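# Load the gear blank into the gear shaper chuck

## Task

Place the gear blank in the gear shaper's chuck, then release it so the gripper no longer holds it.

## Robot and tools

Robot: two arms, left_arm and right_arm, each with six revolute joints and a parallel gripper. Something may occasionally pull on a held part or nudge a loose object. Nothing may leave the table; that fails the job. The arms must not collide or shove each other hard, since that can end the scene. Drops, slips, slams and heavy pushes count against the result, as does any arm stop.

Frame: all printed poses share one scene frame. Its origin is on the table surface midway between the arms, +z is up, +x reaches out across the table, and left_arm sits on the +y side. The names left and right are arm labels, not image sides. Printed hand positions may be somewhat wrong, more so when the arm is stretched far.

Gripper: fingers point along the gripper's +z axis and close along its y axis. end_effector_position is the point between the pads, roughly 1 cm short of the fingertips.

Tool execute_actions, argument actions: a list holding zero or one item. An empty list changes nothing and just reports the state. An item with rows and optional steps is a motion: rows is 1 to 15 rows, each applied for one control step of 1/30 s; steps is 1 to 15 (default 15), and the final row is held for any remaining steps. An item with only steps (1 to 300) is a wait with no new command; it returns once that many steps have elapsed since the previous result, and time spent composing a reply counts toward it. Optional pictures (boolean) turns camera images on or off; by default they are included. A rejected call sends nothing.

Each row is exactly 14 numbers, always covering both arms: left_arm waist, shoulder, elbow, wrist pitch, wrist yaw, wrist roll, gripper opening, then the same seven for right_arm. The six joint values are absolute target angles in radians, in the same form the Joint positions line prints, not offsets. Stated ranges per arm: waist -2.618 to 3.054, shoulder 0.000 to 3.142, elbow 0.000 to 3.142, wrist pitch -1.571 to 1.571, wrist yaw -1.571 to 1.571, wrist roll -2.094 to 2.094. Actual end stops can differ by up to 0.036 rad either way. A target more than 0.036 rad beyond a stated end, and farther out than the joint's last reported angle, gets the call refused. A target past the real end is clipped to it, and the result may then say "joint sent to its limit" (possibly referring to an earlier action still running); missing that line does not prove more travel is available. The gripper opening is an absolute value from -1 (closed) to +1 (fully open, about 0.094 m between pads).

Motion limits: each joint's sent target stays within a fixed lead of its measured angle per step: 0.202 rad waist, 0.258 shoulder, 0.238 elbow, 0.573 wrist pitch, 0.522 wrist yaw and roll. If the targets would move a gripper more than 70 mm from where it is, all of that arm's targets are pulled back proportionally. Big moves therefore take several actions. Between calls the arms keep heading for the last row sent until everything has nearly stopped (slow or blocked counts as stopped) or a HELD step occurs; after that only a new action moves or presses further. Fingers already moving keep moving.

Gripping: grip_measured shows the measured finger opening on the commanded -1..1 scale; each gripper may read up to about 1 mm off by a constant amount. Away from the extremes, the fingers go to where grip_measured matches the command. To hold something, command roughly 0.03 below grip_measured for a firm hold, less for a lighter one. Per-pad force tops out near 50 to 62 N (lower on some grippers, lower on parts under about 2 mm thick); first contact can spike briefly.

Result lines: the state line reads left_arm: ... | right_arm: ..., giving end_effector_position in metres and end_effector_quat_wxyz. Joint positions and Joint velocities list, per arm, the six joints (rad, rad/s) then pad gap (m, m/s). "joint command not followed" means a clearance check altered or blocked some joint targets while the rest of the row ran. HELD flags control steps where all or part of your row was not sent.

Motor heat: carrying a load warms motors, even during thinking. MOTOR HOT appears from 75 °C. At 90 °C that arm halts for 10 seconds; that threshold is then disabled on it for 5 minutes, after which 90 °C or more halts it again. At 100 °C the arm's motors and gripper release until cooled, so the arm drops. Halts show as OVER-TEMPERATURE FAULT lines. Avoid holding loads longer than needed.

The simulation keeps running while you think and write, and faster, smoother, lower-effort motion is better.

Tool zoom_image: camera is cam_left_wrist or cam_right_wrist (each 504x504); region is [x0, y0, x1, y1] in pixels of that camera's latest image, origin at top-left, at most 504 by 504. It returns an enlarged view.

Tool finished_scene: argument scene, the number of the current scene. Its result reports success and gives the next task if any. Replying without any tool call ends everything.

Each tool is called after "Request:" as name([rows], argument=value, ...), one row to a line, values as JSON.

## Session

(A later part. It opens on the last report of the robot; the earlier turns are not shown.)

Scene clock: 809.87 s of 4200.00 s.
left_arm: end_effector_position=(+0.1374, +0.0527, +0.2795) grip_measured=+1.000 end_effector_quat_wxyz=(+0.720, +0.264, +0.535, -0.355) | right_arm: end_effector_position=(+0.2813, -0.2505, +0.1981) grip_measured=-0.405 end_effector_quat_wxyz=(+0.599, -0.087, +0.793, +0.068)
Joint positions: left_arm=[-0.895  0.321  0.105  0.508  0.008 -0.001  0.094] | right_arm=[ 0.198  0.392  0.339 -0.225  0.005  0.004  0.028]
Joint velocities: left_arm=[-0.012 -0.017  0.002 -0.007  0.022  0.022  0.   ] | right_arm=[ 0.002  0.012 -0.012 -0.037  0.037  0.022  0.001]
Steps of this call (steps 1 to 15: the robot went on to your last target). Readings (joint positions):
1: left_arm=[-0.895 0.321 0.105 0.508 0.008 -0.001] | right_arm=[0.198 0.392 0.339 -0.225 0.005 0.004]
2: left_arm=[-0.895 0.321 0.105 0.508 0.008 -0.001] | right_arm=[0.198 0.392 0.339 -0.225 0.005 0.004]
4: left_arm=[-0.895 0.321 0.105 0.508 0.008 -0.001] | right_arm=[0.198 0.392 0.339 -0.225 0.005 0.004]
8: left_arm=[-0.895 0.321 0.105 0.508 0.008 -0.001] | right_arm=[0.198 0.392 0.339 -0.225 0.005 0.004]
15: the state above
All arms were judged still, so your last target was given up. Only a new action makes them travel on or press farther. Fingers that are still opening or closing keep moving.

Request:
execute_actions([
  {"rows":[[-0.9,0.3,0.1,0.5,0,0,1,0.209,0.40,0.335,-0.236,-0.004,0.01,-0.47],[-0.9,0.3,0.1,0.5,0,0,1,0.210,0.403,0.335,-0.236,-0.004,0.01,-0.47],[-0.9,0.3,0.1,0.5,0,0,1,0.211,0.405,0.335,-0.236,-0.004,0.01,-0.47],[-0.9,0.3,0.1,0.5,0,0,1,0.212,0.406,0.335,-0.236,-0.004,0.01,-0.47],[-0.9,0.3,0.1,0.5,0,0,1,0.213,0.407,0.335,-0.236,-0.004,0.01,-0.47],[-0.9,0.3,0.1,0.5,0,0,1,0.214,0.408,0.335,-0.236,-0.004,0.01,-0.47],[-0.9,0.3,0.1,0.5,0,0,1,0.214,0.409,0.335,-0.236,-0.004,0.01,-0.47],[-0.9,0.3,0.1,0.5,0,0,1,0.214,0.410,0.335,-0.236,-0.004,0.01,-0.47]],"steps":15},
], pictures=false)

Request:
execute_actions([
  {"steps":15},
], pictures=false)

Scene clock: 826.97 s of 4200.00 s.
left_arm: end_effector_position=(+0.1374, +0.0527, +0.2795) grip_measured=+1.000 end_effector_quat_wxyz=(+0.720, +0.264, +0.535, -0.355) | right_arm: end_effector_position=(+0.2810, -0.2492, +0.1980) grip_measured=-0.405 end_effector_quat_wxyz=(+0.598, -0.089, +0.793, +0.069)
Joint positions: left_arm=[-0.895  0.321  0.105  0.508  0.008 -0.001  0.094] | right_arm=[ 0.203  0.392  0.339 -0.225  0.005  0.004  0.028]
Joint velocities: left_arm=[-0.007  0.012 -0.007  0.022 -0.022 -0.007  0.   ] | right_arm=[ 0.007  0.002  0.007 -0.022 -0.007  0.007  0.   ]
Steps of this call (steps 1 to 90: nothing new was sent; then 13.60 s passed at rest; steps 91 to 105: all 15 steps of this action). Readings (joint positions):
91: left_arm=[-0.895 0.321 0.105 0.508 0.008 -0.001] | right_arm=[0.198 0.392 0.339 -0.225 0.005 0.004]
92: left_arm=[-0.895 0.321 0.105 0.508 0.008 -0.001] | right_arm=[0.198 0.392 0.339 -0.225 0.005 0.004]
94: left_arm=[-0.895 0.321 0.105 0.508 0.008 -0.001] | right_arm=[0.199 0.392 0.339 -0.225 0.005 0.004]
98: left_arm=[-0.895 0.321 0.105 0.508 0.008 -0.001] | right_arm=[0.203 0.392 0.339 -0.225 0.005 0.004]
105: the state above

Scene clock: 827.47 s of 4200.00 s.
left_arm: end_effector_position=(+0.1374, +0.0527, +0.2795) grip_measured=+1.000 end_effector_quat_wxyz=(+0.720, +0.264, +0.535, -0.355) | right_arm: end_effector_position=(+0.2810, -0.2492, +0.1980) grip_measured=-0.405 end_effector_quat_wxyz=(+0.598, -0.089, +0.793, +0.069)
Joint positions: left_arm=[-0.895  0.321  0.105  0.508  0.008 -0.001  0.094] | right_arm=[ 0.203  0.392  0.339 -0.225  0.005  0.004  0.028]
Joint velocities: left_arm=[ 0.002 -0.002 -0.012  0.007 -0.007 -0.066  0.   ] | right_arm=[-0.007  0.007  0.002  0.051 -0.022 -0.066  0.001]
Steps of this call (steps 1 to 15: the robot went on to your last target). Readings (joint positions):
1: left_arm=[-0.895 0.321 0.105 0.508 0.008 -0.001] | right_arm=[0.203 0.392 0.339 -0.225 0.005 0.004]
2: left_arm=[-0.895 0.321 0.105 0.508 0.008 -0.001] | right_arm=[0.203 0.392 0.339 -0.225 0.005 0.004]
4: left_arm=[-0.895 0.321 0.105 0.508 0.008 -0.001] | right_arm=[0.203 0.392 0.339 -0.225 0.005 0.004]
8: left_arm=[-0.895 0.321 0.105 0.508 0.008 -0.001] | right_arm=[0.203 0.392 0.339 -0.225 0.005 0.004]
15: the state above
All arms were judged still, so your last target was given up. Only a new action makes them travel on or press farther. Fingers that are still opening or closing keep moving.

Request:
execute_actions([
  {"rows":[[-0.9,0.3,0.1,0.5,0,0,1,0.207,0.411,0.335,-0.233,0,0.01,-0.47],[-0.9,0.3,0.1,0.5,0,0,1,0.207,0.412,0.335,-0.231,0,0.01,-0.47],[-0.9,0.3,0.1,0.5,0,0,1,0.207,0.413,0.335,-0.229,0,0.01,-0.47],[-0.9,0.3,0.1,0.5,0,0,1,0.207,0.414,0.335,-0.227,0,0.01,-0.47]],"steps":15},
], pictures=false)

Request:
execute_actions([
  {"steps":15},
], pictures=false)

Scene clock: 834.33 s of 4200.00 s.
left_arm: end_effector_position=(+0.1374, +0.0527, +0.2795) grip_measured=+1.000 end_effector_quat_wxyz=(+0.720, +0.264, +0.535, -0.355) | right_arm: end_effector_position=(+0.2820, -0.2490, +0.1975) grip_measured=-0.405 end_effector_quat_wxyz=(+0.597, -0.089, +0.794, +0.069)
Joint positions: left_arm=[-0.895  0.321  0.105  0.508  0.008 -0.001  0.094] | right_arm=[ 0.203  0.4    0.339 -0.219  0.005  0.004  0.028]
Joint velocities: left_arm=[-0.012  0.002 -0.007  0.022  0.037  0.022  0.   ] | right_arm=[ 0.002 -0.002 -0.007 -0.037 -0.007 -0.037  0.001]
Steps of this call (steps 1 to 90: nothing new was sent; then 3.37 s passed at rest; steps 91 to 105: all 15 steps of this action). Readings (joint positions):
91: left_arm=[-0.895 0.321 0.105 0.508 0.008 -0.001] | right_arm=[0.203 0.393 0.339 -0.225 0.005 0.004]
92: left_arm=[-0.895 0.321 0.105 0.508 0.008 -0.001] | right_arm=[0.203 0.395 0.339 -0.224 0.005 0.004]
94: left_arm=[-0.895 0.321 0.105 0.508 0.008 -0.001] | right_arm=[0.203 0.398 0.339 -0.221 0.005 0.004]
98: left_arm=[-0.895 0.321 0.105 0.508 0.008 -0.001] | right_arm=[0.203 0.400 0.339 -0.219 0.005 0.004]
105: the state above

Scene clock: 834.83 s of 4200.00 s.
left_arm: end_effector_position=(+0.1374, +0.0527, +0.2795) grip_measured=+1.000 end_effector_quat_wxyz=(+0.720, +0.264, +0.535, -0.355) | right_arm: end_effector_position=(+0.2820, -0.2490, +0.1975) grip_measured=-0.405 end_effector_quat_wxyz=(+0.597, -0.089, +0.794, +0.069)
Joint positions: left_arm=[-0.895  0.321  0.105  0.508  0.008 -0.001  0.094] | right_arm=[ 0.203  0.4    0.339 -0.219  0.005  0.004  0.028]
Joint velocities: left_arm=[ 0.007  0.002  0.007 -0.007  0.066  0.022  0.   ] | right_arm=[ 0.002 -0.017  0.007 -0.022  0.022 -0.066 -0.   ]
Steps of this call (steps 1 to 15: the robot went on to your last target). Readings (joint positions):
1: left_arm=[-0.895 0.321 0.105 0.508 0.008 -0.001] | right_arm=[0.203 0.400 0.339 -0.219 0.005 0.004]
2: left_arm=[-0.895 0.321 0.105 0.508 0.008 -0.001] | right_arm=[0.203 0.400 0.339 -0.219 0.005 0.004]
4: left_arm=[-0.895 0.321 0.105 0.508 0.008 -0.001] | right_arm=[0.203 0.400 0.339 -0.219 0.005 0.004]
8: left_arm=[-0.895 0.321 0.105 0.508 0.008 -0.001] | right_arm=[0.203 0.400 0.339 -0.219 0.005 0.004]
15: the state above
All arms were judged still, so your last target was given up. Only a new action makes them travel on or press farther. Fingers that are still opening or closing keep moving.

Sweep −y slowly at this x.

Request:
execute_actions([
  {"rows":[[-0.9,0.3,0.1,0.5,0,0,1,0.195,0.405,0.335,-0.227,0.012,0.01,-0.47],[-0.9,0.3,0.1,0.5,0,0,1,0.194,0.405,0.335,-0.227,0.012,0.01,-0.47],[-0.9,0.3,0.1,0.5,0,0,1,0.193,0.405,0.335,-0.227,0.012,0.01,-0.47],[-0.9,0.3,0.1,0.5,0,0,1,0.192,0.405,0.335,-0.227,0.012,0.01,-0.47],[-0.9,0.3,0.1,0.5,0,0,1,0.191,0.405,0.335,-0.227,0.012,0.01,-0.47],[-0.9,0.3,0.1,0.5,0,0,1,0.190,0.405,0.335,-0.227,0.012,0.01,-0.47],[-0.9,0.3,0.1,0.5,0,0,1,0.1895,0.405,0.335,-0.227,0.012,0.01,-0.47],[-0.9,0.3,0.1,0.5,0,0,1,0.189,0.405,0.335,-0.227,0.012,0.01,-0.47]],"steps":15},
], pictures=false)

Request:
execute_actions([
  {"steps":15},
], pictures=false)

Scene clock: 845.77 s of 4200.00 s.
left_arm: end_effector_position=(+0.1374, +0.0527, +0.2795) grip_measured=+1.000 end_effector_quat_wxyz=(+0.720, +0.264, +0.535, -0.355) | right_arm: end_effector_position=(+0.2820, -0.2491, +0.1975) grip_measured=-0.405 end_effector_quat_wxyz=(+0.597, -0.089, +0.794, +0.070)
Joint positions: left_arm=[-0.895  0.321  0.105  0.508  0.008 -0.001  0.094] | right_arm=[ 0.201  0.4    0.339 -0.219  0.002  0.004  0.028]
Joint velocities: left_arm=[-0.002  0.007 -0.012 -0.081  0.051  0.007  0.   ] | right_arm=[-0.002 -0.012  0.017 -0.066  0.051 -0.081 -0.001]
Steps of this call (steps 1 to 90: nothing new was sent; then 7.43 s passed at rest; steps 91 to 105: all 15 steps of this action). Readings (joint positions):
91: left_arm=[-0.895 0.321 0.105 0.508 0.008 -0.001] | right_arm=[0.203 0.400 0.339 -0.219 0.005 0.004]
92: left_arm=[-0.895 0.321 0.105 0.508 0.008 -0.001] | right_arm=[0.203 0.400 0.339 -0.219 0.005 0.004]
94: left_arm=[-0.895 0.321 0.105 0.508 0.008 -0.001] | right_arm=[0.203 0.400 0.339 -0.219 0.005 0.004]
98: left_arm=[-0.895 0.321 0.105 0.508 0.008 -0.001] | right_arm=[0.202 0.400 0.339 -0.219 0.003 0.004]
105: the state above

Scene clock: 846.27 s of 4200.00 s.
left_arm: end_effector_position=(+0.1374, +0.0527, +0.2795) grip_measured=+1.000 end_effector_quat_wxyz=(+0.720, +0.264, +0.535, -0.355) | right_arm: end_effector_position=(+0.2820, -0.2491, +0.1975) grip_measured=-0.405 end_effector_quat_wxyz=(+0.597, -0.089, +0.794, +0.070)
Joint positions: left_arm=[-0.895  0.321  0.105  0.508  0.008 -0.001  0.094] | right_arm=[ 0.201  0.4    0.339 -0.219  0.002  0.004  0.028]
Joint velocities: left_arm=[-0.012  0.002  0.017  0.007 -0.007  0.007  0.   ] | right_arm=[-0.002  0.002 -0.007  0.051 -0.007  0.007 -0.   ]
Steps of this call (steps 1 to 15: the robot went on to your last target). Readings (joint positions):
1: left_arm=[-0.895 0.321 0.105 0.508 0.008 -0.001] | right_arm=[0.201 0.400 0.339 -0.219 0.002 0.004]
2: left_arm=[-0.895 0.321 0.105 0.508 0.008 -0.001] | right_arm=[0.201 0.400 0.339 -0.219 0.002 0.004]
4: left_arm=[-0.895 0.321 0.105 0.508 0.008 -0.001] | right_arm=[0.201 0.400 0.339 -0.219 0.002 0.004]
8: left_arm=[-0.895 0.321 0.105 0.508 0.008 -0.001] | right_arm=[0.201 0.400 0.339 -0.219 0.002 0.004]
15: the state above
All arms were judged still, so your last target was given up. Only a new action makes them travel on or press farther. Fingers that are still opening or closing keep moving.

Request:
execute_actions([
  {"rows":[[-0.92,0.4,0.11,0.55,0,0,1,0.2,0.405,0.335,-0.227,0.003,0.01,-0.47],[-0.93,0.46,0.12,0.58,0,0,1,0.2,0.405,0.335,-0.227,0.003,0.01,-0.47],[-0.94,0.52,0.13,0.61,0,0,1,0.2,0.405,0.335,-0.227,0.003,0.01,-0.47],[-0.95,0.58,0.14,0.64,0,0,1,0.2,0.405,0.335,-0.227,0.003,0.01,-0.47],[-0.96,0.64,0.15,0.67,0,0,1,0.2,0.405,0.335,-0.227,0.003,0.01,-0.47],[-0.97,0.70,0.16,0.70,0,0,1,0.2,0.405,0.335,-0.227,0.003,0.01,-0.47],[-0.98,0.76,0.17,0.73,0,0,1,0.2,0.405,0.335,-0.227,0.003,0.01,-0.47],[-0.98,0.82,0.18,0.76,0,0,1,0.2,0.405,0.335,-0.227,0.003,0.01,-0.47],[-0.99,0.88,0.19,0.79,0,0,1,0.2,0.405,0.335,-0.227,0.003,0.01,-0.47],[-0.99,0.94,0.20,0.82,0,0,1,0.2,0.405,0.335,-0.227,0.003,0.01,-0.47],[-1.0,1.0,0.21,0.86,0,0,1,0.2,0.405,0.335,-0.227,0.003,0.01,-0.47],[-1.0,1.06,0.22,0.90,0,0,1,0.2,0.405,0.335,-0.227,0.003,0.01,-0.47],[-1.0,1.14,0.23,0.95,0,0,1,0.2,0.405,0.335,-0.227,0.003,0.01,-0.47]],"steps":15},
], pictures=false)

Request:
execute_actions([
  {"steps":30},
])

Scene clock: 866.57 s of 4200.00 s.
left_arm: end_effector_position=(+0.1648, -0.0370, +0.1876) grip_measured=+1.000 end_effector_quat_wxyz=(+0.603, +0.350, +0.634, -0.334) | right_arm: end_effector_position=(+0.2820, -0.2491, +0.1975) grip_measured=-0.405 end_effector_quat_wxyz=(+0.597, -0.089, +0.794, +0.070)
Joint positions: left_arm=[-0.993  1.106  0.205  0.853  0.004 -0.001  0.094] | right_arm=[ 0.201  0.4    0.339 -0.219  0.002  0.004  0.028]
Joint velocities: left_arm=[0.007 0.799 0.071 0.447 0.037 0.022 0.   ] | right_arm=[ 0.002 -0.007  0.007  0.022  0.022  0.007 -0.001]
Steps of this call (steps 1 to 90: nothing new was sent; then 16.80 s passed at rest; steps 91 to 105: all 15 steps of this action). Readings (joint positions):
91: left_arm=[-0.898 0.331 0.105 0.518 0.006 -0.001] | right_arm=[0.201 0.400 0.339 -0.219 0.002 0.004]
92: left_arm=[-0.906 0.361 0.105 0.540 0.005 -0.001] | right_arm=[0.201 0.400 0.339 -0.219 0.002 0.004]
94: left_arm=[-0.927 0.463 0.110 0.582 0.005 -0.001] | right_arm=[0.201 0.400 0.339 -0.219 0.002 0.004]
98: left_arm=[-0.966 0.712 0.137 0.661 0.005 -0.001] | right_arm=[0.201 0.400 0.339 -0.219 0.002 0.004]
105: the state above

Scene clock: 867.57 s of 4200.00 s.
left_arm: end_effector_position=(+0.1661, -0.0391, +0.2035) grip_measured=+1.000 end_effector_quat_wxyz=(+0.626, +0.338, +0.612, -0.347) | right_arm: end_effector_position=(+0.2820, -0.2491, +0.1975) grip_measured=-0.405 end_effector_quat_wxyz=(+0.597, -0.089, +0.794, +0.070)
Joint positions: left_arm=[-0.993  1.132  0.205  0.95   0.004 -0.001  0.094] | right_arm=[ 0.201  0.4    0.339 -0.219  0.002  0.004  0.028]
Joint velocities: left_arm=[ 0.027 -0.022 -0.002 -0.007  0.007  0.066  0.   ] | right_arm=[-0.002 -0.017  0.002 -0.007 -0.007 -0.007 -0.001]
Steps of this call (steps 1 to 30: the robot went on to your last target). Readings (joint positions):
1: left_arm=[-0.993 1.125 0.205 0.865 0.004 -0.001] | right_arm=[0.201 0.400 0.339 -0.219 0.002 0.004]
2: left_arm=[-0.993 1.132 0.205 0.874 0.004 -0.001] | right_arm=[0.201 0.400 0.339 -0.219 0.002 0.004]
4: left_arm=[-0.993 1.132 0.205 0.898 0.004 -0.001] | right_arm=[0.201 0.400 0.339 -0.219 0.002 0.004]
8: left_arm=[-0.993 1.132 0.205 0.932 0.004 -0.001] | right_arm=[0.201 0.400 0.339 -0.219 0.002 0.004]
30: the state above
All arms were judged still, so your last target was given up. Only a new action makes them travel on or press farther. Fingers that are still opening or closing keep moving.

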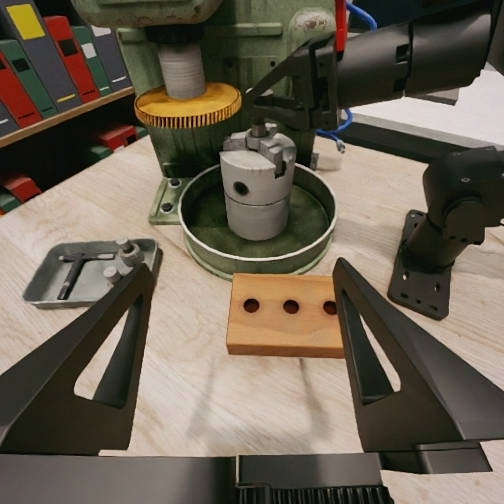

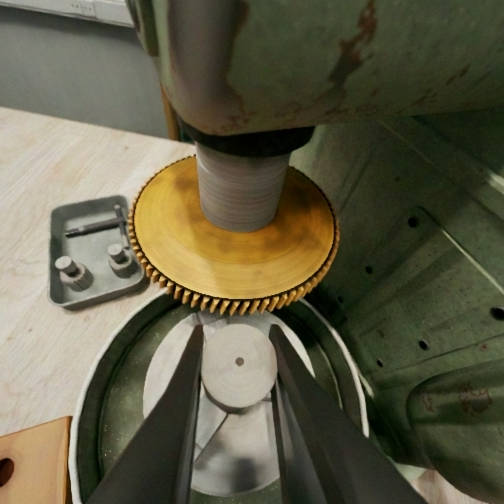

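Request:
zoom_image(camera="cam_left_wrist", region=[225,100,295,160])

Region (225, 100, 295, 160) of cam_left_wrist's 504x504 image, scaled by 7.200, with more detail than that image has; it fills the top 432 rows of this view, and the rest is white.

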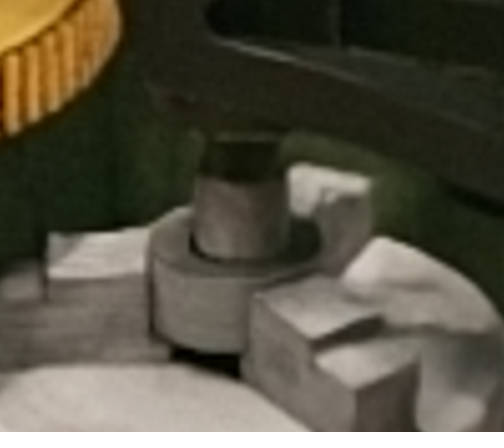

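Request:
execute_actions([
  {"rows":[[-1.0,1.14,0.23,0.95,0,0,1,0.208,0.412,0.335,-0.227,0,0.01,-0.47],[-1.0,1.14,0.23,0.95,0,0,1,0.209,0.414,0.335,-0.227,0,0.01,-0.47],[-1.0,1.14,0.23,0.95,0,0,1,0.210,0.416,0.335,-0.226,0,0.01,-0.47],[-1.0,1.14,0.23,0.95,0,0,1,0.211,0.417,0.335,-0.225,0,0.01,-0.47],[-1.0,1.14,0.23,0.95,0,0,1,0.212,0.418,0.335,-0.224,0,0.01,-0.47]],"steps":15},
], pictures=false)

Request:
execute_actions([
  {"steps":15},
])

Request:
zoom_image(camera="cam_left_wrist", region=[225,100,295,160])

Scene clock: 877.23 s of 4200.00 s.
left_arm: end_effector_position=(+0.1661, -0.0391, +0.2036) grip_measured=+1.000 end_effector_quat_wxyz=(+0.626, +0.338, +0.611, -0.347) | right_arm: end_effector_position=(+0.2821, -0.2490, +0.1976) grip_measured=-0.405 end_effector_quat_wxyz=(+0.597, -0.089, +0.794, +0.070)
Joint positions: left_arm=[-0.993  1.132  0.205  0.951  0.004 -0.001  0.094] | right_arm=[ 0.201  0.4    0.339 -0.219  0.002  0.004  0.028]
Joint velocities: left_arm=[ 0.012 -0.012  0.002  0.051  0.022  0.066  0.   ] | right_arm=[-0.012  0.007  0.007 -0.022 -0.051  0.007  0.001]
Steps of this call (steps 1 to 90: nothing new was sent; then 6.17 s passed at rest; steps 91 to 105: all 15 steps of this action). Readings (joint positions):
91: left_arm=[-0.993 1.132 0.205 0.951 0.004 -0.001] | right_arm=[0.201 0.400 0.339 -0.219 0.002 0.004]
92: left_arm=[-0.993 1.132 0.205 0.951 0.004 -0.001] | right_arm=[0.201 0.400 0.339 -0.219 0.002 0.004]
94: left_arm=[-0.993 1.132 0.205 0.951 0.004 -0.001] | right_arm=[0.201 0.400 0.339 -0.219 0.002 0.004]
98: left_arm=[-0.993 1.132 0.205 0.951 0.004 -0.001] | right_arm=[0.201 0.400 0.339 -0.219 0.002 0.004]
105: the state above

Scene clock: 877.73 s of 4200.00 s.
left_arm: end_effector_position=(+0.1661, -0.0391, +0.2036) grip_measured=+1.000 end_effector_quat_wxyz=(+0.626, +0.338, +0.611, -0.347) | right_arm: end_effector_position=(+0.2821, -0.2490, +0.1976) grip_measured=-0.405 end_effector_quat_wxyz=(+0.597, -0.089, +0.794, +0.070)
Joint positions: left_arm=[-0.993  1.132  0.205  0.951  0.004 -0.001  0.094] | right_arm=[ 0.201  0.4    0.339 -0.219  0.002  0.004  0.028]
Joint velocities: left_arm=[-0.022  0.002  0.007  0.037  0.022 -0.007  0.   ] | right_arm=[ 0.017  0.012 -0.002 -0.11  -0.081  0.051  0.001]
Steps of this call (steps 1 to 15: the robot went on to your last target). Readings (joint positions):
1: left_arm=[-0.993 1.132 0.205 0.951 0.004 -0.001] | right_arm=[0.201 0.400 0.339 -0.219 0.002 0.004]
2: left_arm=[-0.993 1.132 0.205 0.951 0.004 -0.001] | right_arm=[0.201 0.400 0.339 -0.219 0.002 0.004]
4: left_arm=[-0.993 1.132 0.205 0.951 0.004 -0.001] | right_arm=[0.201 0.400 0.339 -0.219 0.002 0.004]
8: left_arm=[-0.993 1.132 0.205 0.951 0.004 -0.001] | right_arm=[0.201 0.400 0.339 -0.219 0.002 0.004]
15: the state above
All arms were judged still, so your last target was given up. Only a new action makes them travel on or press farther. Fingers that are still opening or closing keep moving.

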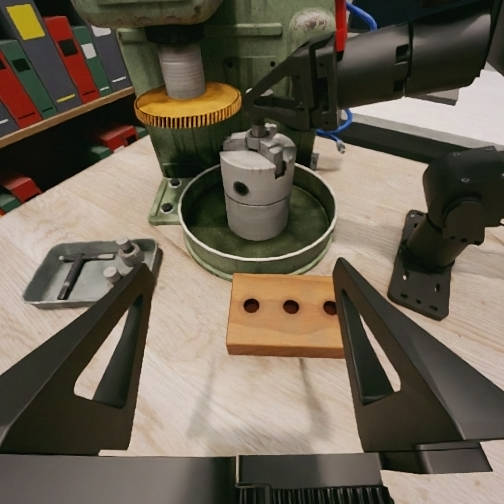

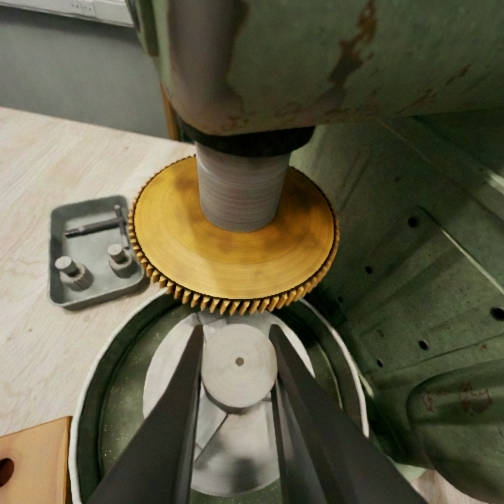

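Region (225, 100, 295, 160) of cam_left_wrist's 504x504 image, scaled by 7.200, with more detail than that image has; it fills the top 432 rows of this view, and the rest is white.

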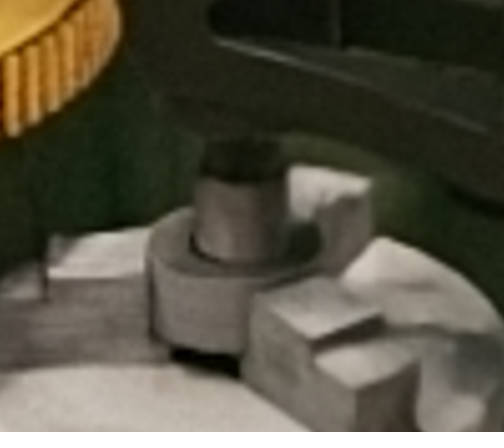

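Stiction; a one-step kick then settle.

Request:
execute_actions([
  {"rows":[[-1.0,1.14,0.23,0.95,0,0,1,0.212,0.422,0.335,-0.224,0,0.01,-0.47],[-1.0,1.14,0.23,0.95,0,0,1,0.212,0.422,0.335,-0.224,0,0.01,-0.47],[-1.0,1.14,0.23,0.95,0,0,1,0.212,0.417,0.335,-0.224,0,0.01,-0.47]],"steps":15},
])

Request:
zoom_image(camera="cam_left_wrist", region=[225,100,295,160])

Scene clock: 883.70 s of 4200.00 s.
left_arm: end_effector_position=(+0.1661, -0.0391, +0.2036) grip_measured=+1.000 end_effector_quat_wxyz=(+0.626, +0.338, +0.611, -0.347) | right_arm: end_effector_position=(+0.2821, -0.2490, +0.1976) grip_measured=-0.405 end_effector_quat_wxyz=(+0.597, -0.089, +0.794, +0.070)
Joint positions: left_arm=[-0.993  1.132  0.205  0.951  0.004 -0.001  0.094] | right_arm=[ 0.201  0.4    0.339 -0.219  0.002  0.004  0.028]
Joint velocities: left_arm=[-0.012 -0.012  0.002 -0.007 -0.081 -0.037  0.   ] | right_arm=[-0.012 -0.012 -0.007 -0.022 -0.037 -0.051 -0.   ]
Steps of this call (steps 1 to 90: nothing new was sent; then 2.47 s passed at rest; steps 91 to 105: all 15 steps of this action). Readings (joint positions):
91: left_arm=[-0.993 1.132 0.205 0.951 0.004 -0.001] | right_arm=[0.201 0.400 0.339 -0.219 0.002 0.004]
92: left_arm=[-0.993 1.132 0.205 0.951 0.004 -0.001] | right_arm=[0.201 0.400 0.339 -0.219 0.002 0.004]
94: left_arm=[-0.993 1.132 0.205 0.951 0.004 -0.001] | right_arm=[0.201 0.400 0.339 -0.219 0.002 0.004]
98: left_arm=[-0.993 1.132 0.205 0.951 0.004 -0.001] | right_arm=[0.201 0.400 0.339 -0.219 0.002 0.004]
105: the state above

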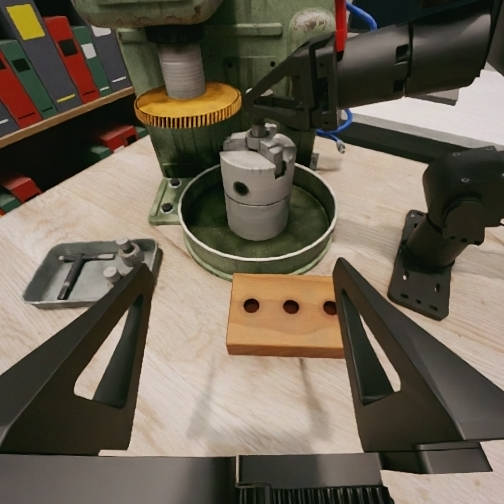

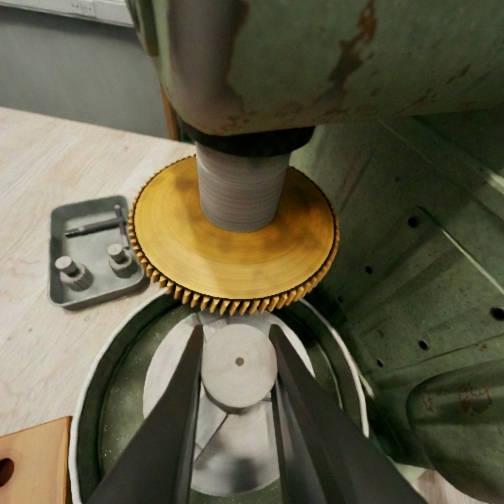

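Region (225, 100, 295, 160) of cam_left_wrist's 504x504 image, scaled by 7.200, with more detail than that image has; it fills the top 432 rows of this view, and the rest is white.

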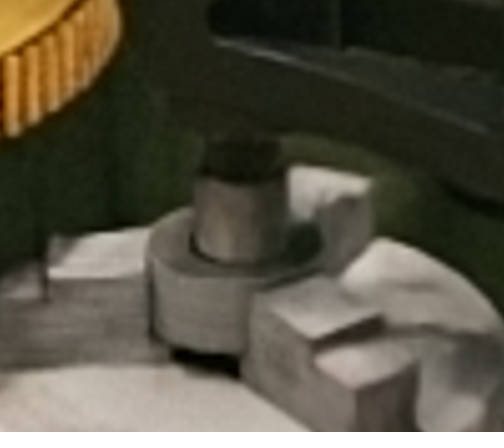

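Request:
execute_actions([
  {"rows":[[-1.0,1.14,0.23,0.95,0,0,1,0.208,0.41,0.330,-0.224,0,0.01,-0.47],[-1.0,1.14,0.23,0.95,0,0,1,0.208,0.41,0.328,-0.224,0,0.01,-0.47],[-1.0,1.14,0.23,0.95,0,0,1,0.208,0.41,0.326,-0.224,0,0.01,-0.47],[-1.0,1.14,0.23,0.95,0,0,1,0.208,0.41,0.324,-0.224,0,0.01,-0.47],[-1.0,1.14,0.23,0.95,0,0,1,0.208,0.41,0.322,-0.224,0,0.01,-0.47],[-1.0,1.14,0.23,0.95,0,0,1,0.208,0.41,0.320,-0.224,0,0.01,-0.47]],"steps":15},
])

Request:
zoom_image(camera="cam_left_wrist", region=[225,100,295,160])

Scene clock: 891.50 s of 4200.00 s.
left_arm: end_effector_position=(+0.1661, -0.0391, +0.2036) grip_measured=+1.000 end_effector_quat_wxyz=(+0.626, +0.338, +0.611, -0.347) | right_arm: end_effector_position=(+0.2821, -0.2490, +0.1976) grip_measured=-0.405 end_effector_quat_wxyz=(+0.597, -0.089, +0.794, +0.070)
Joint positions: left_arm=[-0.993  1.132  0.205  0.951  0.004 -0.001  0.094] | right_arm=[ 0.201  0.4    0.339 -0.219  0.002  0.004  0.028]
Joint velocities: left_arm=[-0.017 -0.012 -0.012 -0.022 -0.037  0.022  0.   ] | right_arm=[ 0.002 -0.007 -0.012  0.022 -0.007 -0.007 -0.001]
Steps of this call (steps 1 to 15: the robot went on to your last target; steps 16 to 90: nothing new was sent; then 4.30 s passed at rest; steps 91 to 105: all 15 steps of this action). Readings (joint positions):
91: left_arm=[-0.993 1.132 0.205 0.951 0.004 -0.001] | right_arm=[0.201 0.400 0.339 -0.219 0.002 0.004]
92: left_arm=[-0.993 1.132 0.205 0.951 0.004 -0.001] | right_arm=[0.201 0.400 0.339 -0.219 0.002 0.004]
94: left_arm=[-0.993 1.132 0.205 0.951 0.004 -0.001] | right_arm=[0.201 0.400 0.339 -0.219 0.002 0.004]
98: left_arm=[-0.993 1.132 0.205 0.951 0.004 -0.001] | right_arm=[0.201 0.400 0.339 -0.219 0.002 0.004]
105: the state above

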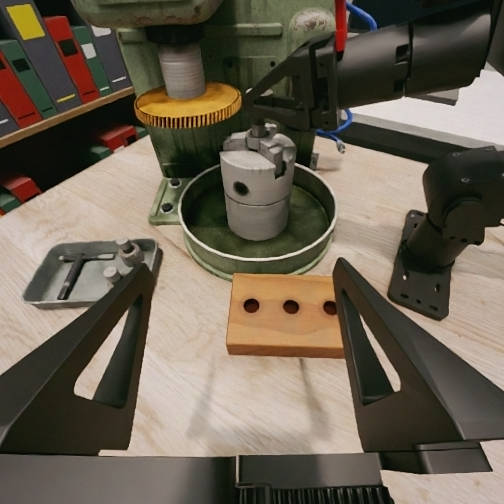

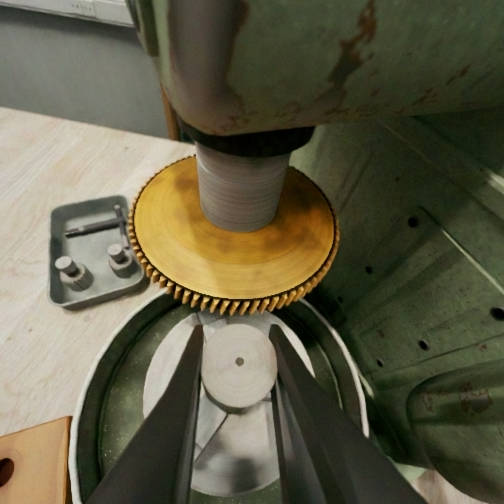

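Region (225, 100, 295, 160) of cam_left_wrist's 504x504 image, scaled by 7.200, with more detail than that image has; it fills the top 432 rows of this view, and the rest is white.

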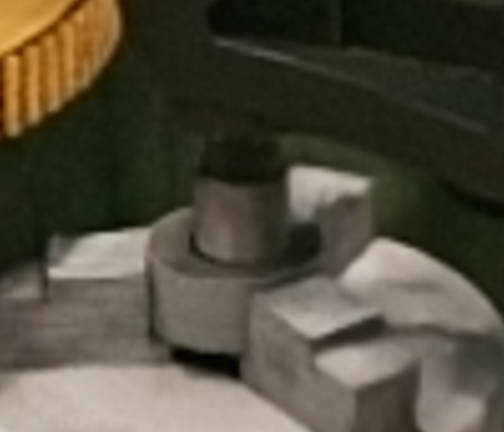

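Relax wrist press slowly so the elbow creeps.

Request:
execute_actions([
  {"rows":[[-1.0,1.14,0.23,0.95,0,0,1,0.208,0.41,0.320,-0.222,0,0.01,-0.47],[-1.0,1.14,0.23,0.95,0,0,1,0.208,0.41,0.320,-0.220,0,0.01,-0.47],[-1.0,1.14,0.23,0.95,0,0,1,0.208,0.41,0.320,-0.218,0,0.01,-0.47],[-1.0,1.14,0.23,0.95,0,0,1,0.208,0.41,0.320,-0.216,0,0.01,-0.47],[-1.0,1.14,0.23,0.95,0,0,1,0.208,0.41,0.320,-0.214,0,0.01,-0.47],[-1.0,1.14,0.23,0.95,0,0,1,0.208,0.41,0.320,-0.212,0,0.01,-0.47],[-1.0,1.14,0.23,0.95,0,0,1,0.208,0.41,0.320,-0.210,0,0.01,-0.47]],"steps":15},
])

Request:
zoom_image(camera="cam_left_wrist", region=[225,100,295,160])

Scene clock: 898.90 s of 4200.00 s.
left_arm: end_effector_position=(+0.1661, -0.0391, +0.2036) grip_measured=+1.000 end_effector_quat_wxyz=(+0.626, +0.338, +0.611, -0.347) | right_arm: end_effector_position=(+0.2821, -0.2490, +0.1977) grip_measured=-0.405 end_effector_quat_wxyz=(+0.598, -0.089, +0.794, +0.070)
Joint positions: left_arm=[-0.993  1.132  0.205  0.951  0.004 -0.001  0.094] | right_arm=[ 0.201  0.4    0.339 -0.218  0.002  0.004  0.028]
Joint velocities: left_arm=[ 0.002 -0.022 -0.012  0.051  0.007  0.007  0.   ] | right_arm=[ 0.012 -0.007  0.002 -0.022  0.022  0.081 -0.001]
Steps of this call (steps 1 to 15: the robot went on to your last target; steps 16 to 90: nothing new was sent; then 3.90 s passed at rest; steps 91 to 105: all 15 steps of this action). Readings (joint positions):
91: left_arm=[-0.993 1.132 0.205 0.951 0.004 -0.001] | right_arm=[0.201 0.400 0.339 -0.219 0.002 0.004]
92: left_arm=[-0.993 1.132 0.205 0.951 0.004 -0.001] | right_arm=[0.201 0.400 0.339 -0.219 0.002 0.004]
94: left_arm=[-0.993 1.132 0.205 0.951 0.004 -0.001] | right_arm=[0.201 0.400 0.339 -0.219 0.002 0.004]
98: left_arm=[-0.993 1.132 0.205 0.951 0.004 -0.001] | right_arm=[0.201 0.400 0.339 -0.218 0.002 0.004]
105: the state above

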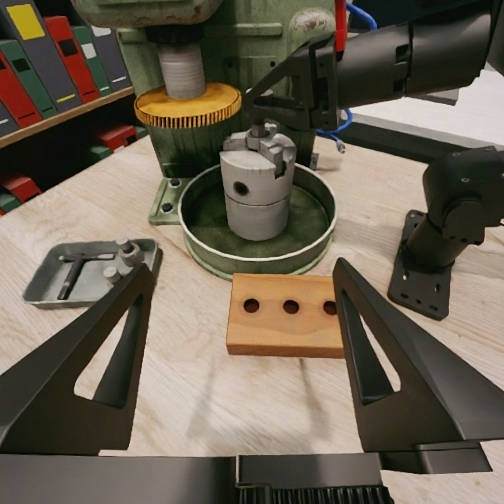

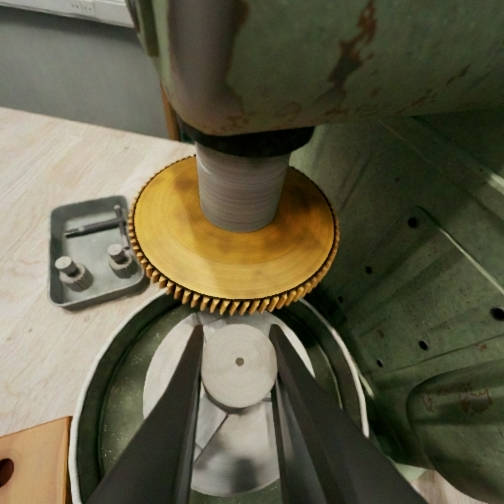

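Region (225, 100, 295, 160) of cam_left_wrist's 504x504 image, scaled by 7.200, with more detail than that image has; it fills the top 432 rows of this view, and the rest is white.

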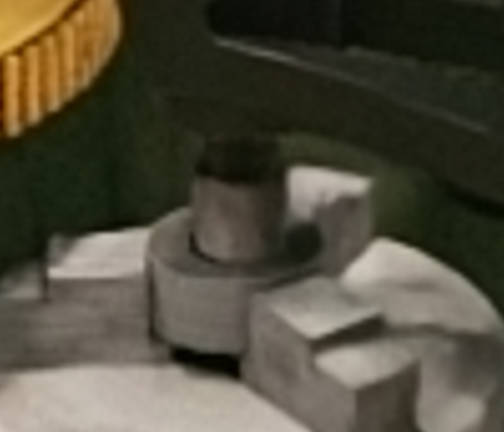

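Request:
execute_actions([
  {"rows":[[-1.0,1.14,0.23,0.95,0,0,1,0.208,0.41,0.320,-0.208,0,0.01,-0.47],[-1.0,1.14,0.23,0.95,0,0,1,0.208,0.41,0.320,-0.206,0,0.01,-0.47],[-1.0,1.14,0.23,0.95,0,0,1,0.208,0.41,0.320,-0.204,0,0.01,-0.47],[-1.0,1.14,0.23,0.95,0,0,1,0.208,0.41,0.320,-0.202,0,0.01,-0.47]],"steps":15},
])

Request:
zoom_image(camera="cam_left_wrist", region=[225,100,295,160])

Scene clock: 905.60 s of 4200.00 s.
left_arm: end_effector_position=(+0.1661, -0.0391, +0.2036) grip_measured=+1.000 end_effector_quat_wxyz=(+0.626, +0.338, +0.611, -0.347) | right_arm: end_effector_position=(+0.2822, -0.2490, +0.1979) grip_measured=-0.405 end_effector_quat_wxyz=(+0.598, -0.089, +0.793, +0.070)
Joint positions: left_arm=[-0.993  1.132  0.205  0.951  0.004 -0.001  0.094] | right_arm=[ 0.201  0.4    0.339 -0.217  0.002  0.004  0.028]
Joint velocities: left_arm=[-0.017  0.012 -0.007 -0.022  0.007  0.007  0.   ] | right_arm=[-0.032 -0.002  0.002  0.051  0.037  0.022  0.001]
Steps of this call (steps 1 to 15: the robot went on to your last target; steps 16 to 90: nothing new was sent; then 3.20 s passed at rest; steps 91 to 105: all 15 steps of this action). Readings (joint positions):
91: left_arm=[-0.993 1.132 0.205 0.951 0.004 -0.001] | right_arm=[0.201 0.400 0.339 -0.218 0.002 0.004]
92: left_arm=[-0.993 1.132 0.205 0.951 0.004 -0.001] | right_arm=[0.201 0.400 0.339 -0.218 0.002 0.004]
94: left_arm=[-0.993 1.132 0.205 0.951 0.004 -0.001] | right_arm=[0.201 0.400 0.339 -0.217 0.002 0.004]
98: left_arm=[-0.993 1.132 0.205 0.951 0.004 -0.001] | right_arm=[0.201 0.400 0.339 -0.217 0.002 0.004]
105: the state above

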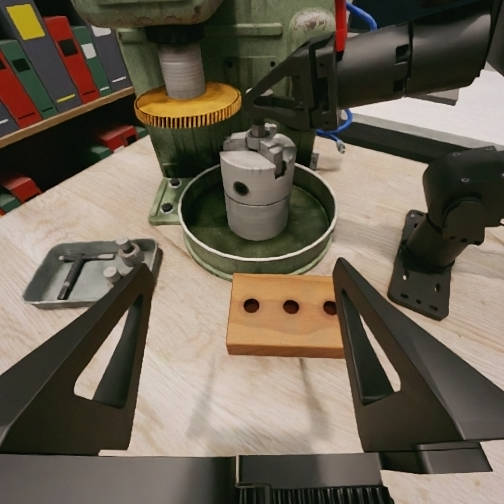

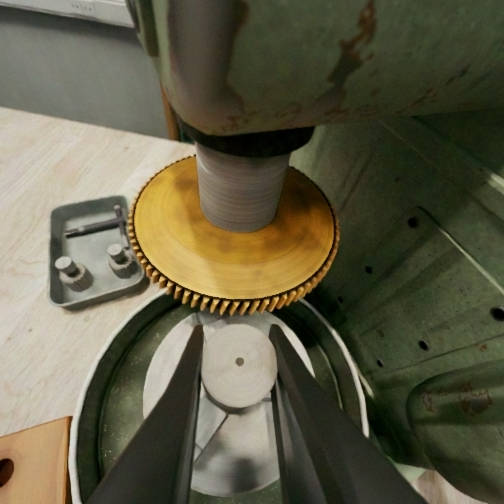

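Region (225, 100, 295, 160) of cam_left_wrist's 504x504 image, scaled by 7.200, with more detail than that image has; it fills the top 432 rows of this view, and the rest is white.

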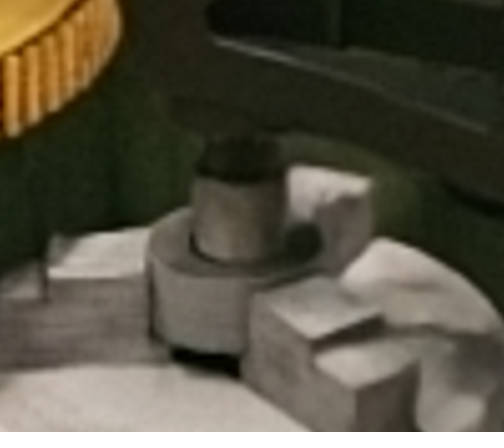

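Request:
execute_actions([
  {"rows":[[-1.0,1.14,0.23,0.95,0,0,1,0.208,0.41,0.318,-0.202,0,0.01,-0.47],[-1.0,1.14,0.23,0.95,0,0,1,0.208,0.41,0.316,-0.202,0,0.01,-0.47],[-1.0,1.14,0.23,0.95,0,0,1,0.208,0.41,0.314,-0.202,0,0.01,-0.47]],"steps":15},
])

Request:
zoom_image(camera="cam_left_wrist", region=[225,100,295,160])

Scene clock: 910.63 s of 4200.00 s.
left_arm: end_effector_position=(+0.1661, -0.0391, +0.2036) grip_measured=+1.000 end_effector_quat_wxyz=(+0.626, +0.338, +0.611, -0.347) | right_arm: end_effector_position=(+0.2829, -0.2488, +0.1977) grip_measured=-0.405 end_effector_quat_wxyz=(+0.601, -0.089, +0.791, +0.070)
Joint positions: left_arm=[-0.993  1.132  0.205  0.951  0.004 -0.001  0.094] | right_arm=[ 0.201  0.4    0.331 -0.203  0.002  0.004  0.028]
Joint velocities: left_arm=[ 0.002  0.007 -0.017 -0.007 -0.081  0.037  0.   ] | right_arm=[ 0.002 -0.007  0.007 -0.022 -0.022  0.037 -0.001]
Steps of this call (steps 1 to 15: the robot went on to your last target; steps 16 to 90: nothing new was sent; then 1.53 s passed at rest; steps 91 to 105: all 15 steps of this action). Readings (joint positions):
91: left_arm=[-0.993 1.132 0.205 0.951 0.004 -0.001] | right_arm=[0.201 0.400 0.339 -0.217 0.002 0.004]
92: left_arm=[-0.993 1.132 0.205 0.951 0.004 -0.001] | right_arm=[0.201 0.400 0.339 -0.217 0.002 0.004]
94: left_arm=[-0.993 1.132 0.205 0.951 0.004 -0.001] | right_arm=[0.201 0.400 0.335 -0.211 0.002 0.004]
98: left_arm=[-0.993 1.132 0.205 0.951 0.004 -0.001] | right_arm=[0.201 0.400 0.332 -0.204 0.002 0.004]
105: the state above

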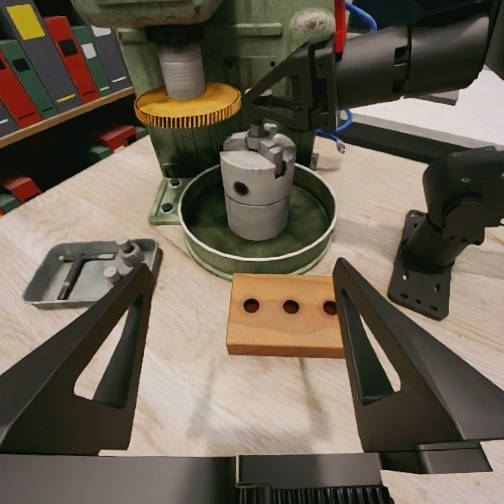

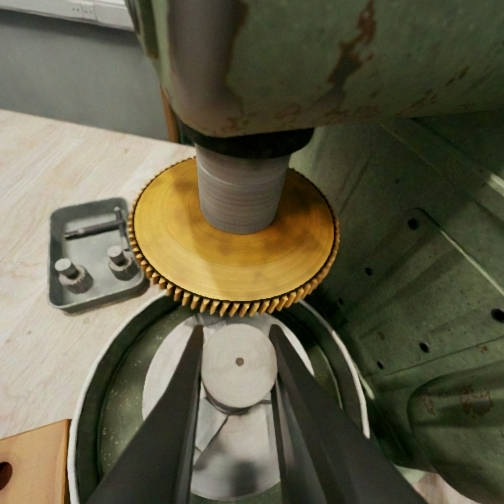

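Region (225, 100, 295, 160) of cam_left_wrist's 504x504 image, scaled by 7.200, with more detail than that image has; it fills the top 432 rows of this view, and the rest is white.

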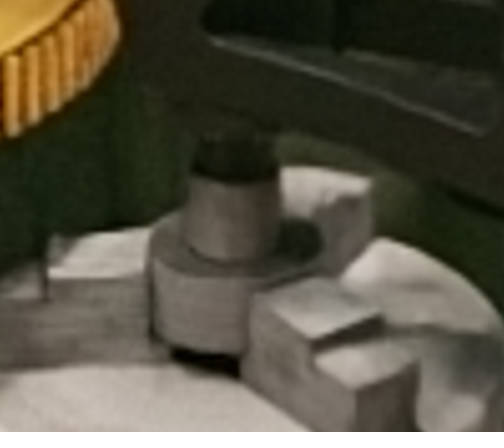

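Request:
execute_actions([
  {"rows":[[-1.0,1.14,0.23,0.95,0,0,1,0.193,0.41,0.318,-0.202,0.01,0.01,-0.47],[-1.0,1.14,0.23,0.95,0,0,1,0.192,0.41,0.318,-0.202,0.01,0.01,-0.47],[-1.0,1.14,0.23,0.95,0,0,1,0.191,0.41,0.318,-0.202,0.01,0.01,-0.47],[-1.0,1.14,0.23,0.95,0,0,1,0.190,0.41,0.318,-0.202,0.01,0.01,-0.47],[-1.0,1.14,0.23,0.95,0,0,1,0.189,0.41,0.318,-0.202,0.01,0.01,-0.47],[-1.0,1.14,0.23,0.95,0,0,1,0.188,0.41,0.318,-0.202,0.01,0.01,-0.47],[-1.0,1.14,0.23,0.95,0,0,1,0.187,0.41,0.318,-0.202,0.01,0.01,-0.47]],"steps":15},
])

Request:
zoom_image(camera="cam_left_wrist", region=[225,100,295,160])

Scene clock: 919.00 s of 4200.00 s.
left_arm: end_effector_position=(+0.1661, -0.0391, +0.2036) grip_measured=+1.000 end_effector_quat_wxyz=(+0.626, +0.338, +0.611, -0.347) | right_arm: end_effector_position=(+0.2832, -0.2505, +0.1974) grip_measured=-0.405 end_effector_quat_wxyz=(+0.601, -0.087, +0.792, +0.068)
Joint positions: left_arm=[-0.993  1.132  0.205  0.951  0.004 -0.001  0.094] | right_arm=[ 0.196  0.4    0.331 -0.204  0.004  0.004  0.028]
Joint velocities: left_arm=[-0.007 -0.007  0.002 -0.022 -0.037  0.007  0.   ] | right_arm=[ 0.012  0.012 -0.002  0.066  0.022  0.081  0.   ]
Steps of this call (steps 1 to 15: the robot went on to your last target; steps 16 to 90: nothing new was sent; then 4.87 s passed at rest; steps 91 to 105: all 15 steps of this action). Readings (joint positions):
91: left_arm=[-0.993 1.132 0.205 0.951 0.004 -0.001] | right_arm=[0.201 0.400 0.331 -0.203 0.002 0.004]
92: left_arm=[-0.993 1.132 0.205 0.951 0.004 -0.001] | right_arm=[0.201 0.400 0.331 -0.203 0.002 0.004]
94: left_arm=[-0.993 1.132 0.205 0.951 0.004 -0.001] | right_arm=[0.201 0.400 0.331 -0.203 0.002 0.004]
98: left_arm=[-0.993 1.132 0.205 0.951 0.004 -0.001] | right_arm=[0.198 0.400 0.331 -0.203 0.002 0.004]
105: the state above

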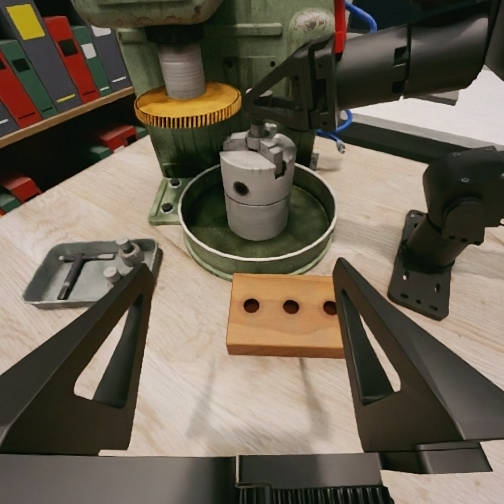

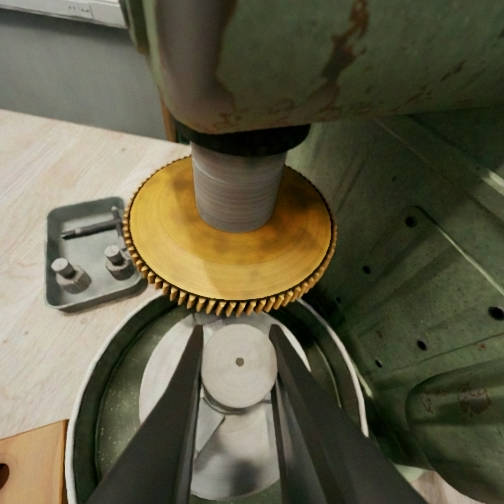

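Region (225, 100, 295, 160) of cam_left_wrist's 504x504 image, scaled by 7.200, with more detail than that image has; it fills the top 432 rows of this view, and the rest is white.

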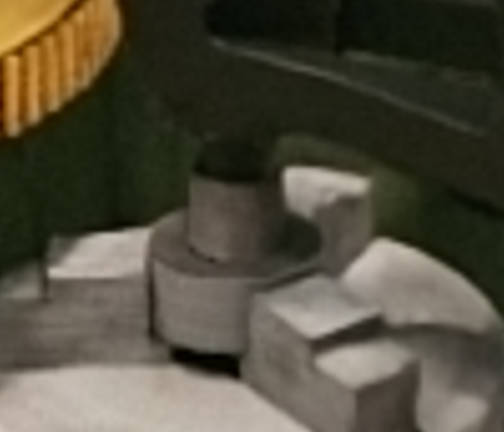

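Request:
execute_actions([
  {"rows":[[-1.0,1.14,0.23,0.95,0,0,1,0.196,0.40,0.330,-0.215,0.004,0.01,-0.47],[-1.0,1.14,0.23,0.95,0,0,1,0.196,0.40,0.334,-0.22,0.004,0.01,-0.47],[-1.0,1.14,0.23,0.95,0,0,1,0.196,0.40,0.337,-0.225,0.004,0.01,-0.47],[-1.0,1.14,0.23,0.95,0,0,1,0.196,0.40,0.340,-0.23,0.004,0.01,-0.47],[-1.0,1.14,0.23,0.95,0,0,1,0.196,0.40,0.342,-0.235,0.004,0.01,-0.47],[-1.0,1.14,0.23,0.95,0,0,1,0.196,0.40,0.344,-0.235,0.004,0.01,-0.47],[-1.0,1.14,0.23,0.95,0,0,1,0.196,0.40,0.346,-0.235,0.004,0.01,-0.47],[-1.0,1.14,0.23,0.95,0,0,1,0.196,0.40,0.348,-0.235,0.004,0.01,-0.47],[-1.0,1.14,0.23,0.95,0,0,1,0.196,0.40,0.350,-0.235,0.004,0.01,-0.47]],"steps":15},
], pictures=false)

Scene clock: 929.67 s of 4200.00 s.
left_arm: end_effector_position=(+0.1661, -0.0391, +0.2036) grip_measured=+1.000 end_effector_quat_wxyz=(+0.626, +0.338, +0.611, -0.347) | right_arm: end_effector_position=(+0.2831, -0.2505, +0.1969) grip_measured=-0.405 end_effector_quat_wxyz=(+0.600, -0.087, +0.793, +0.068)
Joint positions: left_arm=[-0.993  1.132  0.205  0.951  0.004 -0.001  0.094] | right_arm=[ 0.196  0.4    0.331 -0.206  0.004  0.004  0.028]
Joint velocities: left_arm=[ 0.007  0.002  0.012 -0.037  0.007  0.066  0.   ] | right_arm=[ 0.012 -0.007 -0.012  0.007  0.051  0.007 -0.001]
Steps of this call (steps 1 to 15: the robot went on to your last target; steps 16 to 90: nothing new was sent; then 7.17 s passed at rest; steps 91 to 105: all 15 steps of this action). Readings (joint positions):
91: left_arm=[-0.993 1.132 0.205 0.951 0.004 -0.001] | right_arm=[0.196 0.400 0.331 -0.205 0.004 0.004]
92: left_arm=[-0.993 1.132 0.205 0.951 0.004 -0.001] | right_arm=[0.196 0.400 0.331 -0.205 0.004 0.004]
94: left_arm=[-0.993 1.132 0.205 0.951 0.004 -0.001] | right_arm=[0.196 0.400 0.331 -0.206 0.004 0.004]
98: left_arm=[-0.993 1.132 0.205 0.951 0.004 -0.001] | right_arm=[0.196 0.400 0.331 -0.206 0.004 0.004]
105: the state above

Request:
execute_actions([
  {"rows":[[-1.0,1.14,0.23,0.95,0,0,1,0.196,0.40,0.352,-0.24,0.004,0.01,-0.47],[-1.0,1.14,0.23,0.95,0,0,1,0.196,0.40,0.353,-0.245,0.004,0.01,-0.47],[-1.0,1.14,0.23,0.95,0,0,1,0.196,0.40,0.354,-0.25,0.004,0.01,-0.47],[-1.0,1.14,0.23,0.95,0,0,1,0.196,0.40,0.355,-0.255,0.004,0.01,-0.47],[-1.0,1.14,0.23,0.95,0,0,1,0.196,0.40,0.356,-0.26,0.004,0.01,-0.47]],"steps":15},
], pictures=false)

Scene clock: 935.30 s of 4200.00 s.
left_arm: end_effector_position=(+0.1661, -0.0391, +0.2036) grip_measured=+1.000 end_effector_quat_wxyz=(+0.626, +0.338, +0.611, -0.347) | right_arm: end_effector_position=(+0.2830, -0.2505, +0.1966) grip_measured=-0.405 end_effector_quat_wxyz=(+0.599, -0.087, +0.793, +0.068)
Joint positions: left_arm=[-0.993  1.132  0.205  0.951  0.004 -0.001  0.094] | right_arm=[ 0.196  0.4    0.331 -0.208  0.004  0.004  0.028]
Joint velocities: left_arm=[-0.007  0.017 -0.012 -0.037  0.007  0.037  0.   ] | right_arm=[-0.007 -0.007  0.002  0.051 -0.037 -0.051 -0.   ]
Steps of this call (steps 1 to 15: the robot went on to your last target; steps 16 to 90: nothing new was sent; then 2.13 s passed at rest; steps 91 to 105: all 15 steps of this action). Readings (joint positions):
91: left_arm=[-0.993 1.132 0.205 0.951 0.004 -0.001] | right_arm=[0.196 0.400 0.331 -0.206 0.004 0.004]
92: left_arm=[-0.993 1.132 0.205 0.951 0.004 -0.001] | right_arm=[0.196 0.400 0.331 -0.206 0.004 0.004]
94: left_arm=[-0.993 1.132 0.205 0.951 0.004 -0.001] | right_arm=[0.196 0.400 0.331 -0.207 0.004 0.004]
98: left_arm=[-0.993 1.132 0.205 0.951 0.004 -0.001] | right_arm=[0.196 0.400 0.331 -0.208 0.004 0.004]
105: the state above

Request:
execute_actions([
  {"rows":[[-1.0,1.14,0.23,0.95,0,0,1,0.196,0.40,0.358,-0.26,0.004,0.01,-0.47],[-1.0,1.14,0.23,0.95,0,0,1,0.196,0.40,0.360,-0.26,0.004,0.01,-0.47],[-1.0,1.14,0.23,0.95,0,0,1,0.196,0.40,0.362,-0.26,0.004,0.01,-0.47],[-1.0,1.14,0.23,0.95,0,0,1,0.196,0.40,0.364,-0.26,0.004,0.01,-0.47],[-1.0,1.14,0.23,0.95,0,0,1,0.196,0.40,0.366,-0.26,0.004,0.01,-0.47]],"steps":15},
], pictures=false)

Scene clock: 942.20 s of 4200.00 s.
left_arm: end_effector_position=(+0.1661, -0.0391, +0.2036) grip_measured=+1.000 end_effector_quat_wxyz=(+0.626, +0.338, +0.611, -0.347) | right_arm: end_effector_position=(+0.2824, -0.2507, +0.1975) grip_measured=-0.405 end_effector_quat_wxyz=(+0.597, -0.087, +0.794, +0.067)
Joint positions: left_arm=[-0.993  1.132  0.205  0.951  0.004 -0.001  0.094] | right_arm=[ 0.196  0.4    0.339 -0.22   0.004  0.004  0.028]
Joint velocities: left_arm=[ 0.017 -0.012  0.007 -0.066 -0.051  0.066  0.   ] | right_arm=[ 0.002 -0.027 -0.002 -0.051 -0.081  0.037  0.   ]
Steps of this call (steps 1 to 15: the robot went on to your last target; steps 16 to 90: nothing new was sent; then 3.40 s passed at rest; steps 91 to 105: all 15 steps of this action). Readings (joint positions):
91: left_arm=[-0.993 1.132 0.205 0.951 0.004 -0.001] | right_arm=[0.196 0.400 0.331 -0.208 0.004 0.004]
92: left_arm=[-0.993 1.132 0.205 0.951 0.004 -0.001] | right_arm=[0.196 0.400 0.331 -0.208 0.004 0.004]
94: left_arm=[-0.993 1.132 0.205 0.951 0.004 -0.001] | right_arm=[0.196 0.400 0.334 -0.212 0.004 0.004]
98: left_arm=[-0.993 1.132 0.205 0.951 0.004 -0.001] | right_arm=[0.196 0.400 0.338 -0.219 0.004 0.004]
105: the state above

Request:
execute_actions([
  {"rows":[[-1.0,1.14,0.23,0.95,0,0,1,0.204,0.40,0.355,-0.26,-0.004,0.01,-0.47],[-1.0,1.14,0.23,0.95,0,0,1,0.206,0.40,0.355,-0.26,-0.004,0.01,-0.47],[-1.0,1.14,0.23,0.95,0,0,1,0.207,0.40,0.355,-0.26,-0.004,0.01,-0.47],[-1.0,1.14,0.23,0.95,0,0,1,0.208,0.40,0.355,-0.26,-0.004,0.01,-0.47],[-1.0,1.14,0.23,0.95,0,0,1,0.209,0.40,0.355,-0.26,-0.004,0.01,-0.47],[-1.0,1.14,0.23,0.95,0,0,1,0.210,0.40,0.355,-0.26,-0.004,0.01,-0.47],[-1.0,1.14,0.23,0.95,0,0,1,0.211,0.40,0.355,-0.26,-0.004,0.01,-0.47],[-1.0,1.14,0.23,0.95,0,0,1,0.212,0.40,0.355,-0.26,-0.004,0.01,-0.47]],"steps":15},
])

Request:
zoom_image(camera="cam_left_wrist", region=[225,100,295,160])

Scene clock: 951.03 s of 4200.00 s.
left_arm: end_effector_position=(+0.1661, -0.0391, +0.2036) grip_measured=+1.000 end_effector_quat_wxyz=(+0.626, +0.338, +0.611, -0.347) | right_arm: end_effector_position=(+0.2823, -0.2505, +0.1975) grip_measured=-0.405 end_effector_quat_wxyz=(+0.597, -0.087, +0.794, +0.067)
Joint positions: left_arm=[-0.993  1.132  0.205  0.951  0.004 -0.001  0.094] | right_arm=[ 0.2    0.4    0.339 -0.22   0.008  0.004  0.028]
Joint velocities: left_arm=[-0.022 -0.002 -0.007 -0.007 -0.051 -0.022  0.   ] | right_arm=[ 0.017  0.012  0.007 -0.022  0.095  0.081  0.   ]
Steps of this call (steps 1 to 15: the robot went on to your last target; steps 16 to 90: nothing new was sent; then 5.33 s passed at rest; steps 91 to 105: all 15 steps of this action). Readings (joint positions):
91: left_arm=[-0.993 1.132 0.205 0.951 0.004 -0.001] | right_arm=[0.196 0.400 0.339 -0.220 0.004 0.004]
92: left_arm=[-0.993 1.132 0.205 0.951 0.004 -0.001] | right_arm=[0.196 0.400 0.339 -0.220 0.004 0.004]
94: left_arm=[-0.993 1.132 0.205 0.951 0.004 -0.001] | right_arm=[0.196 0.400 0.339 -0.220 0.004 0.004]
98: left_arm=[-0.993 1.132 0.205 0.951 0.004 -0.001] | right_arm=[0.198 0.400 0.339 -0.220 0.006 0.004]
105: the state above

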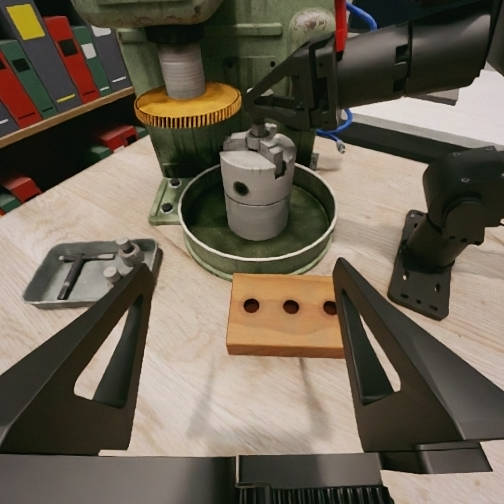

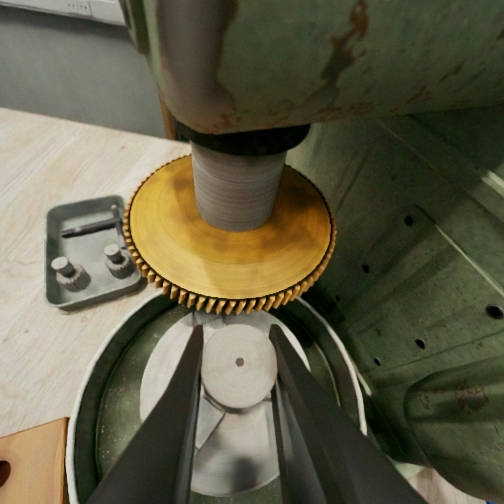

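Region (225, 100, 295, 160) of cam_left_wrist's 504x504 image, scaled by 7.200, with more detail than that image has; it fills the top 432 rows of this view, and the rest is white.

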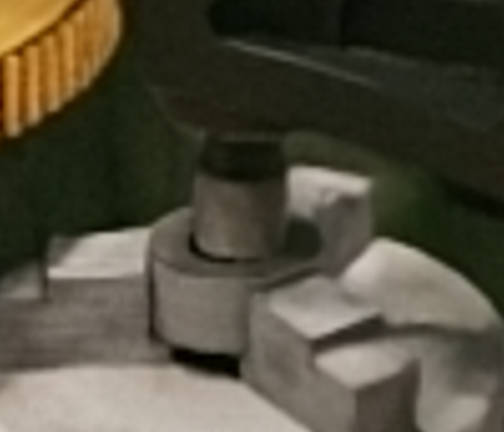

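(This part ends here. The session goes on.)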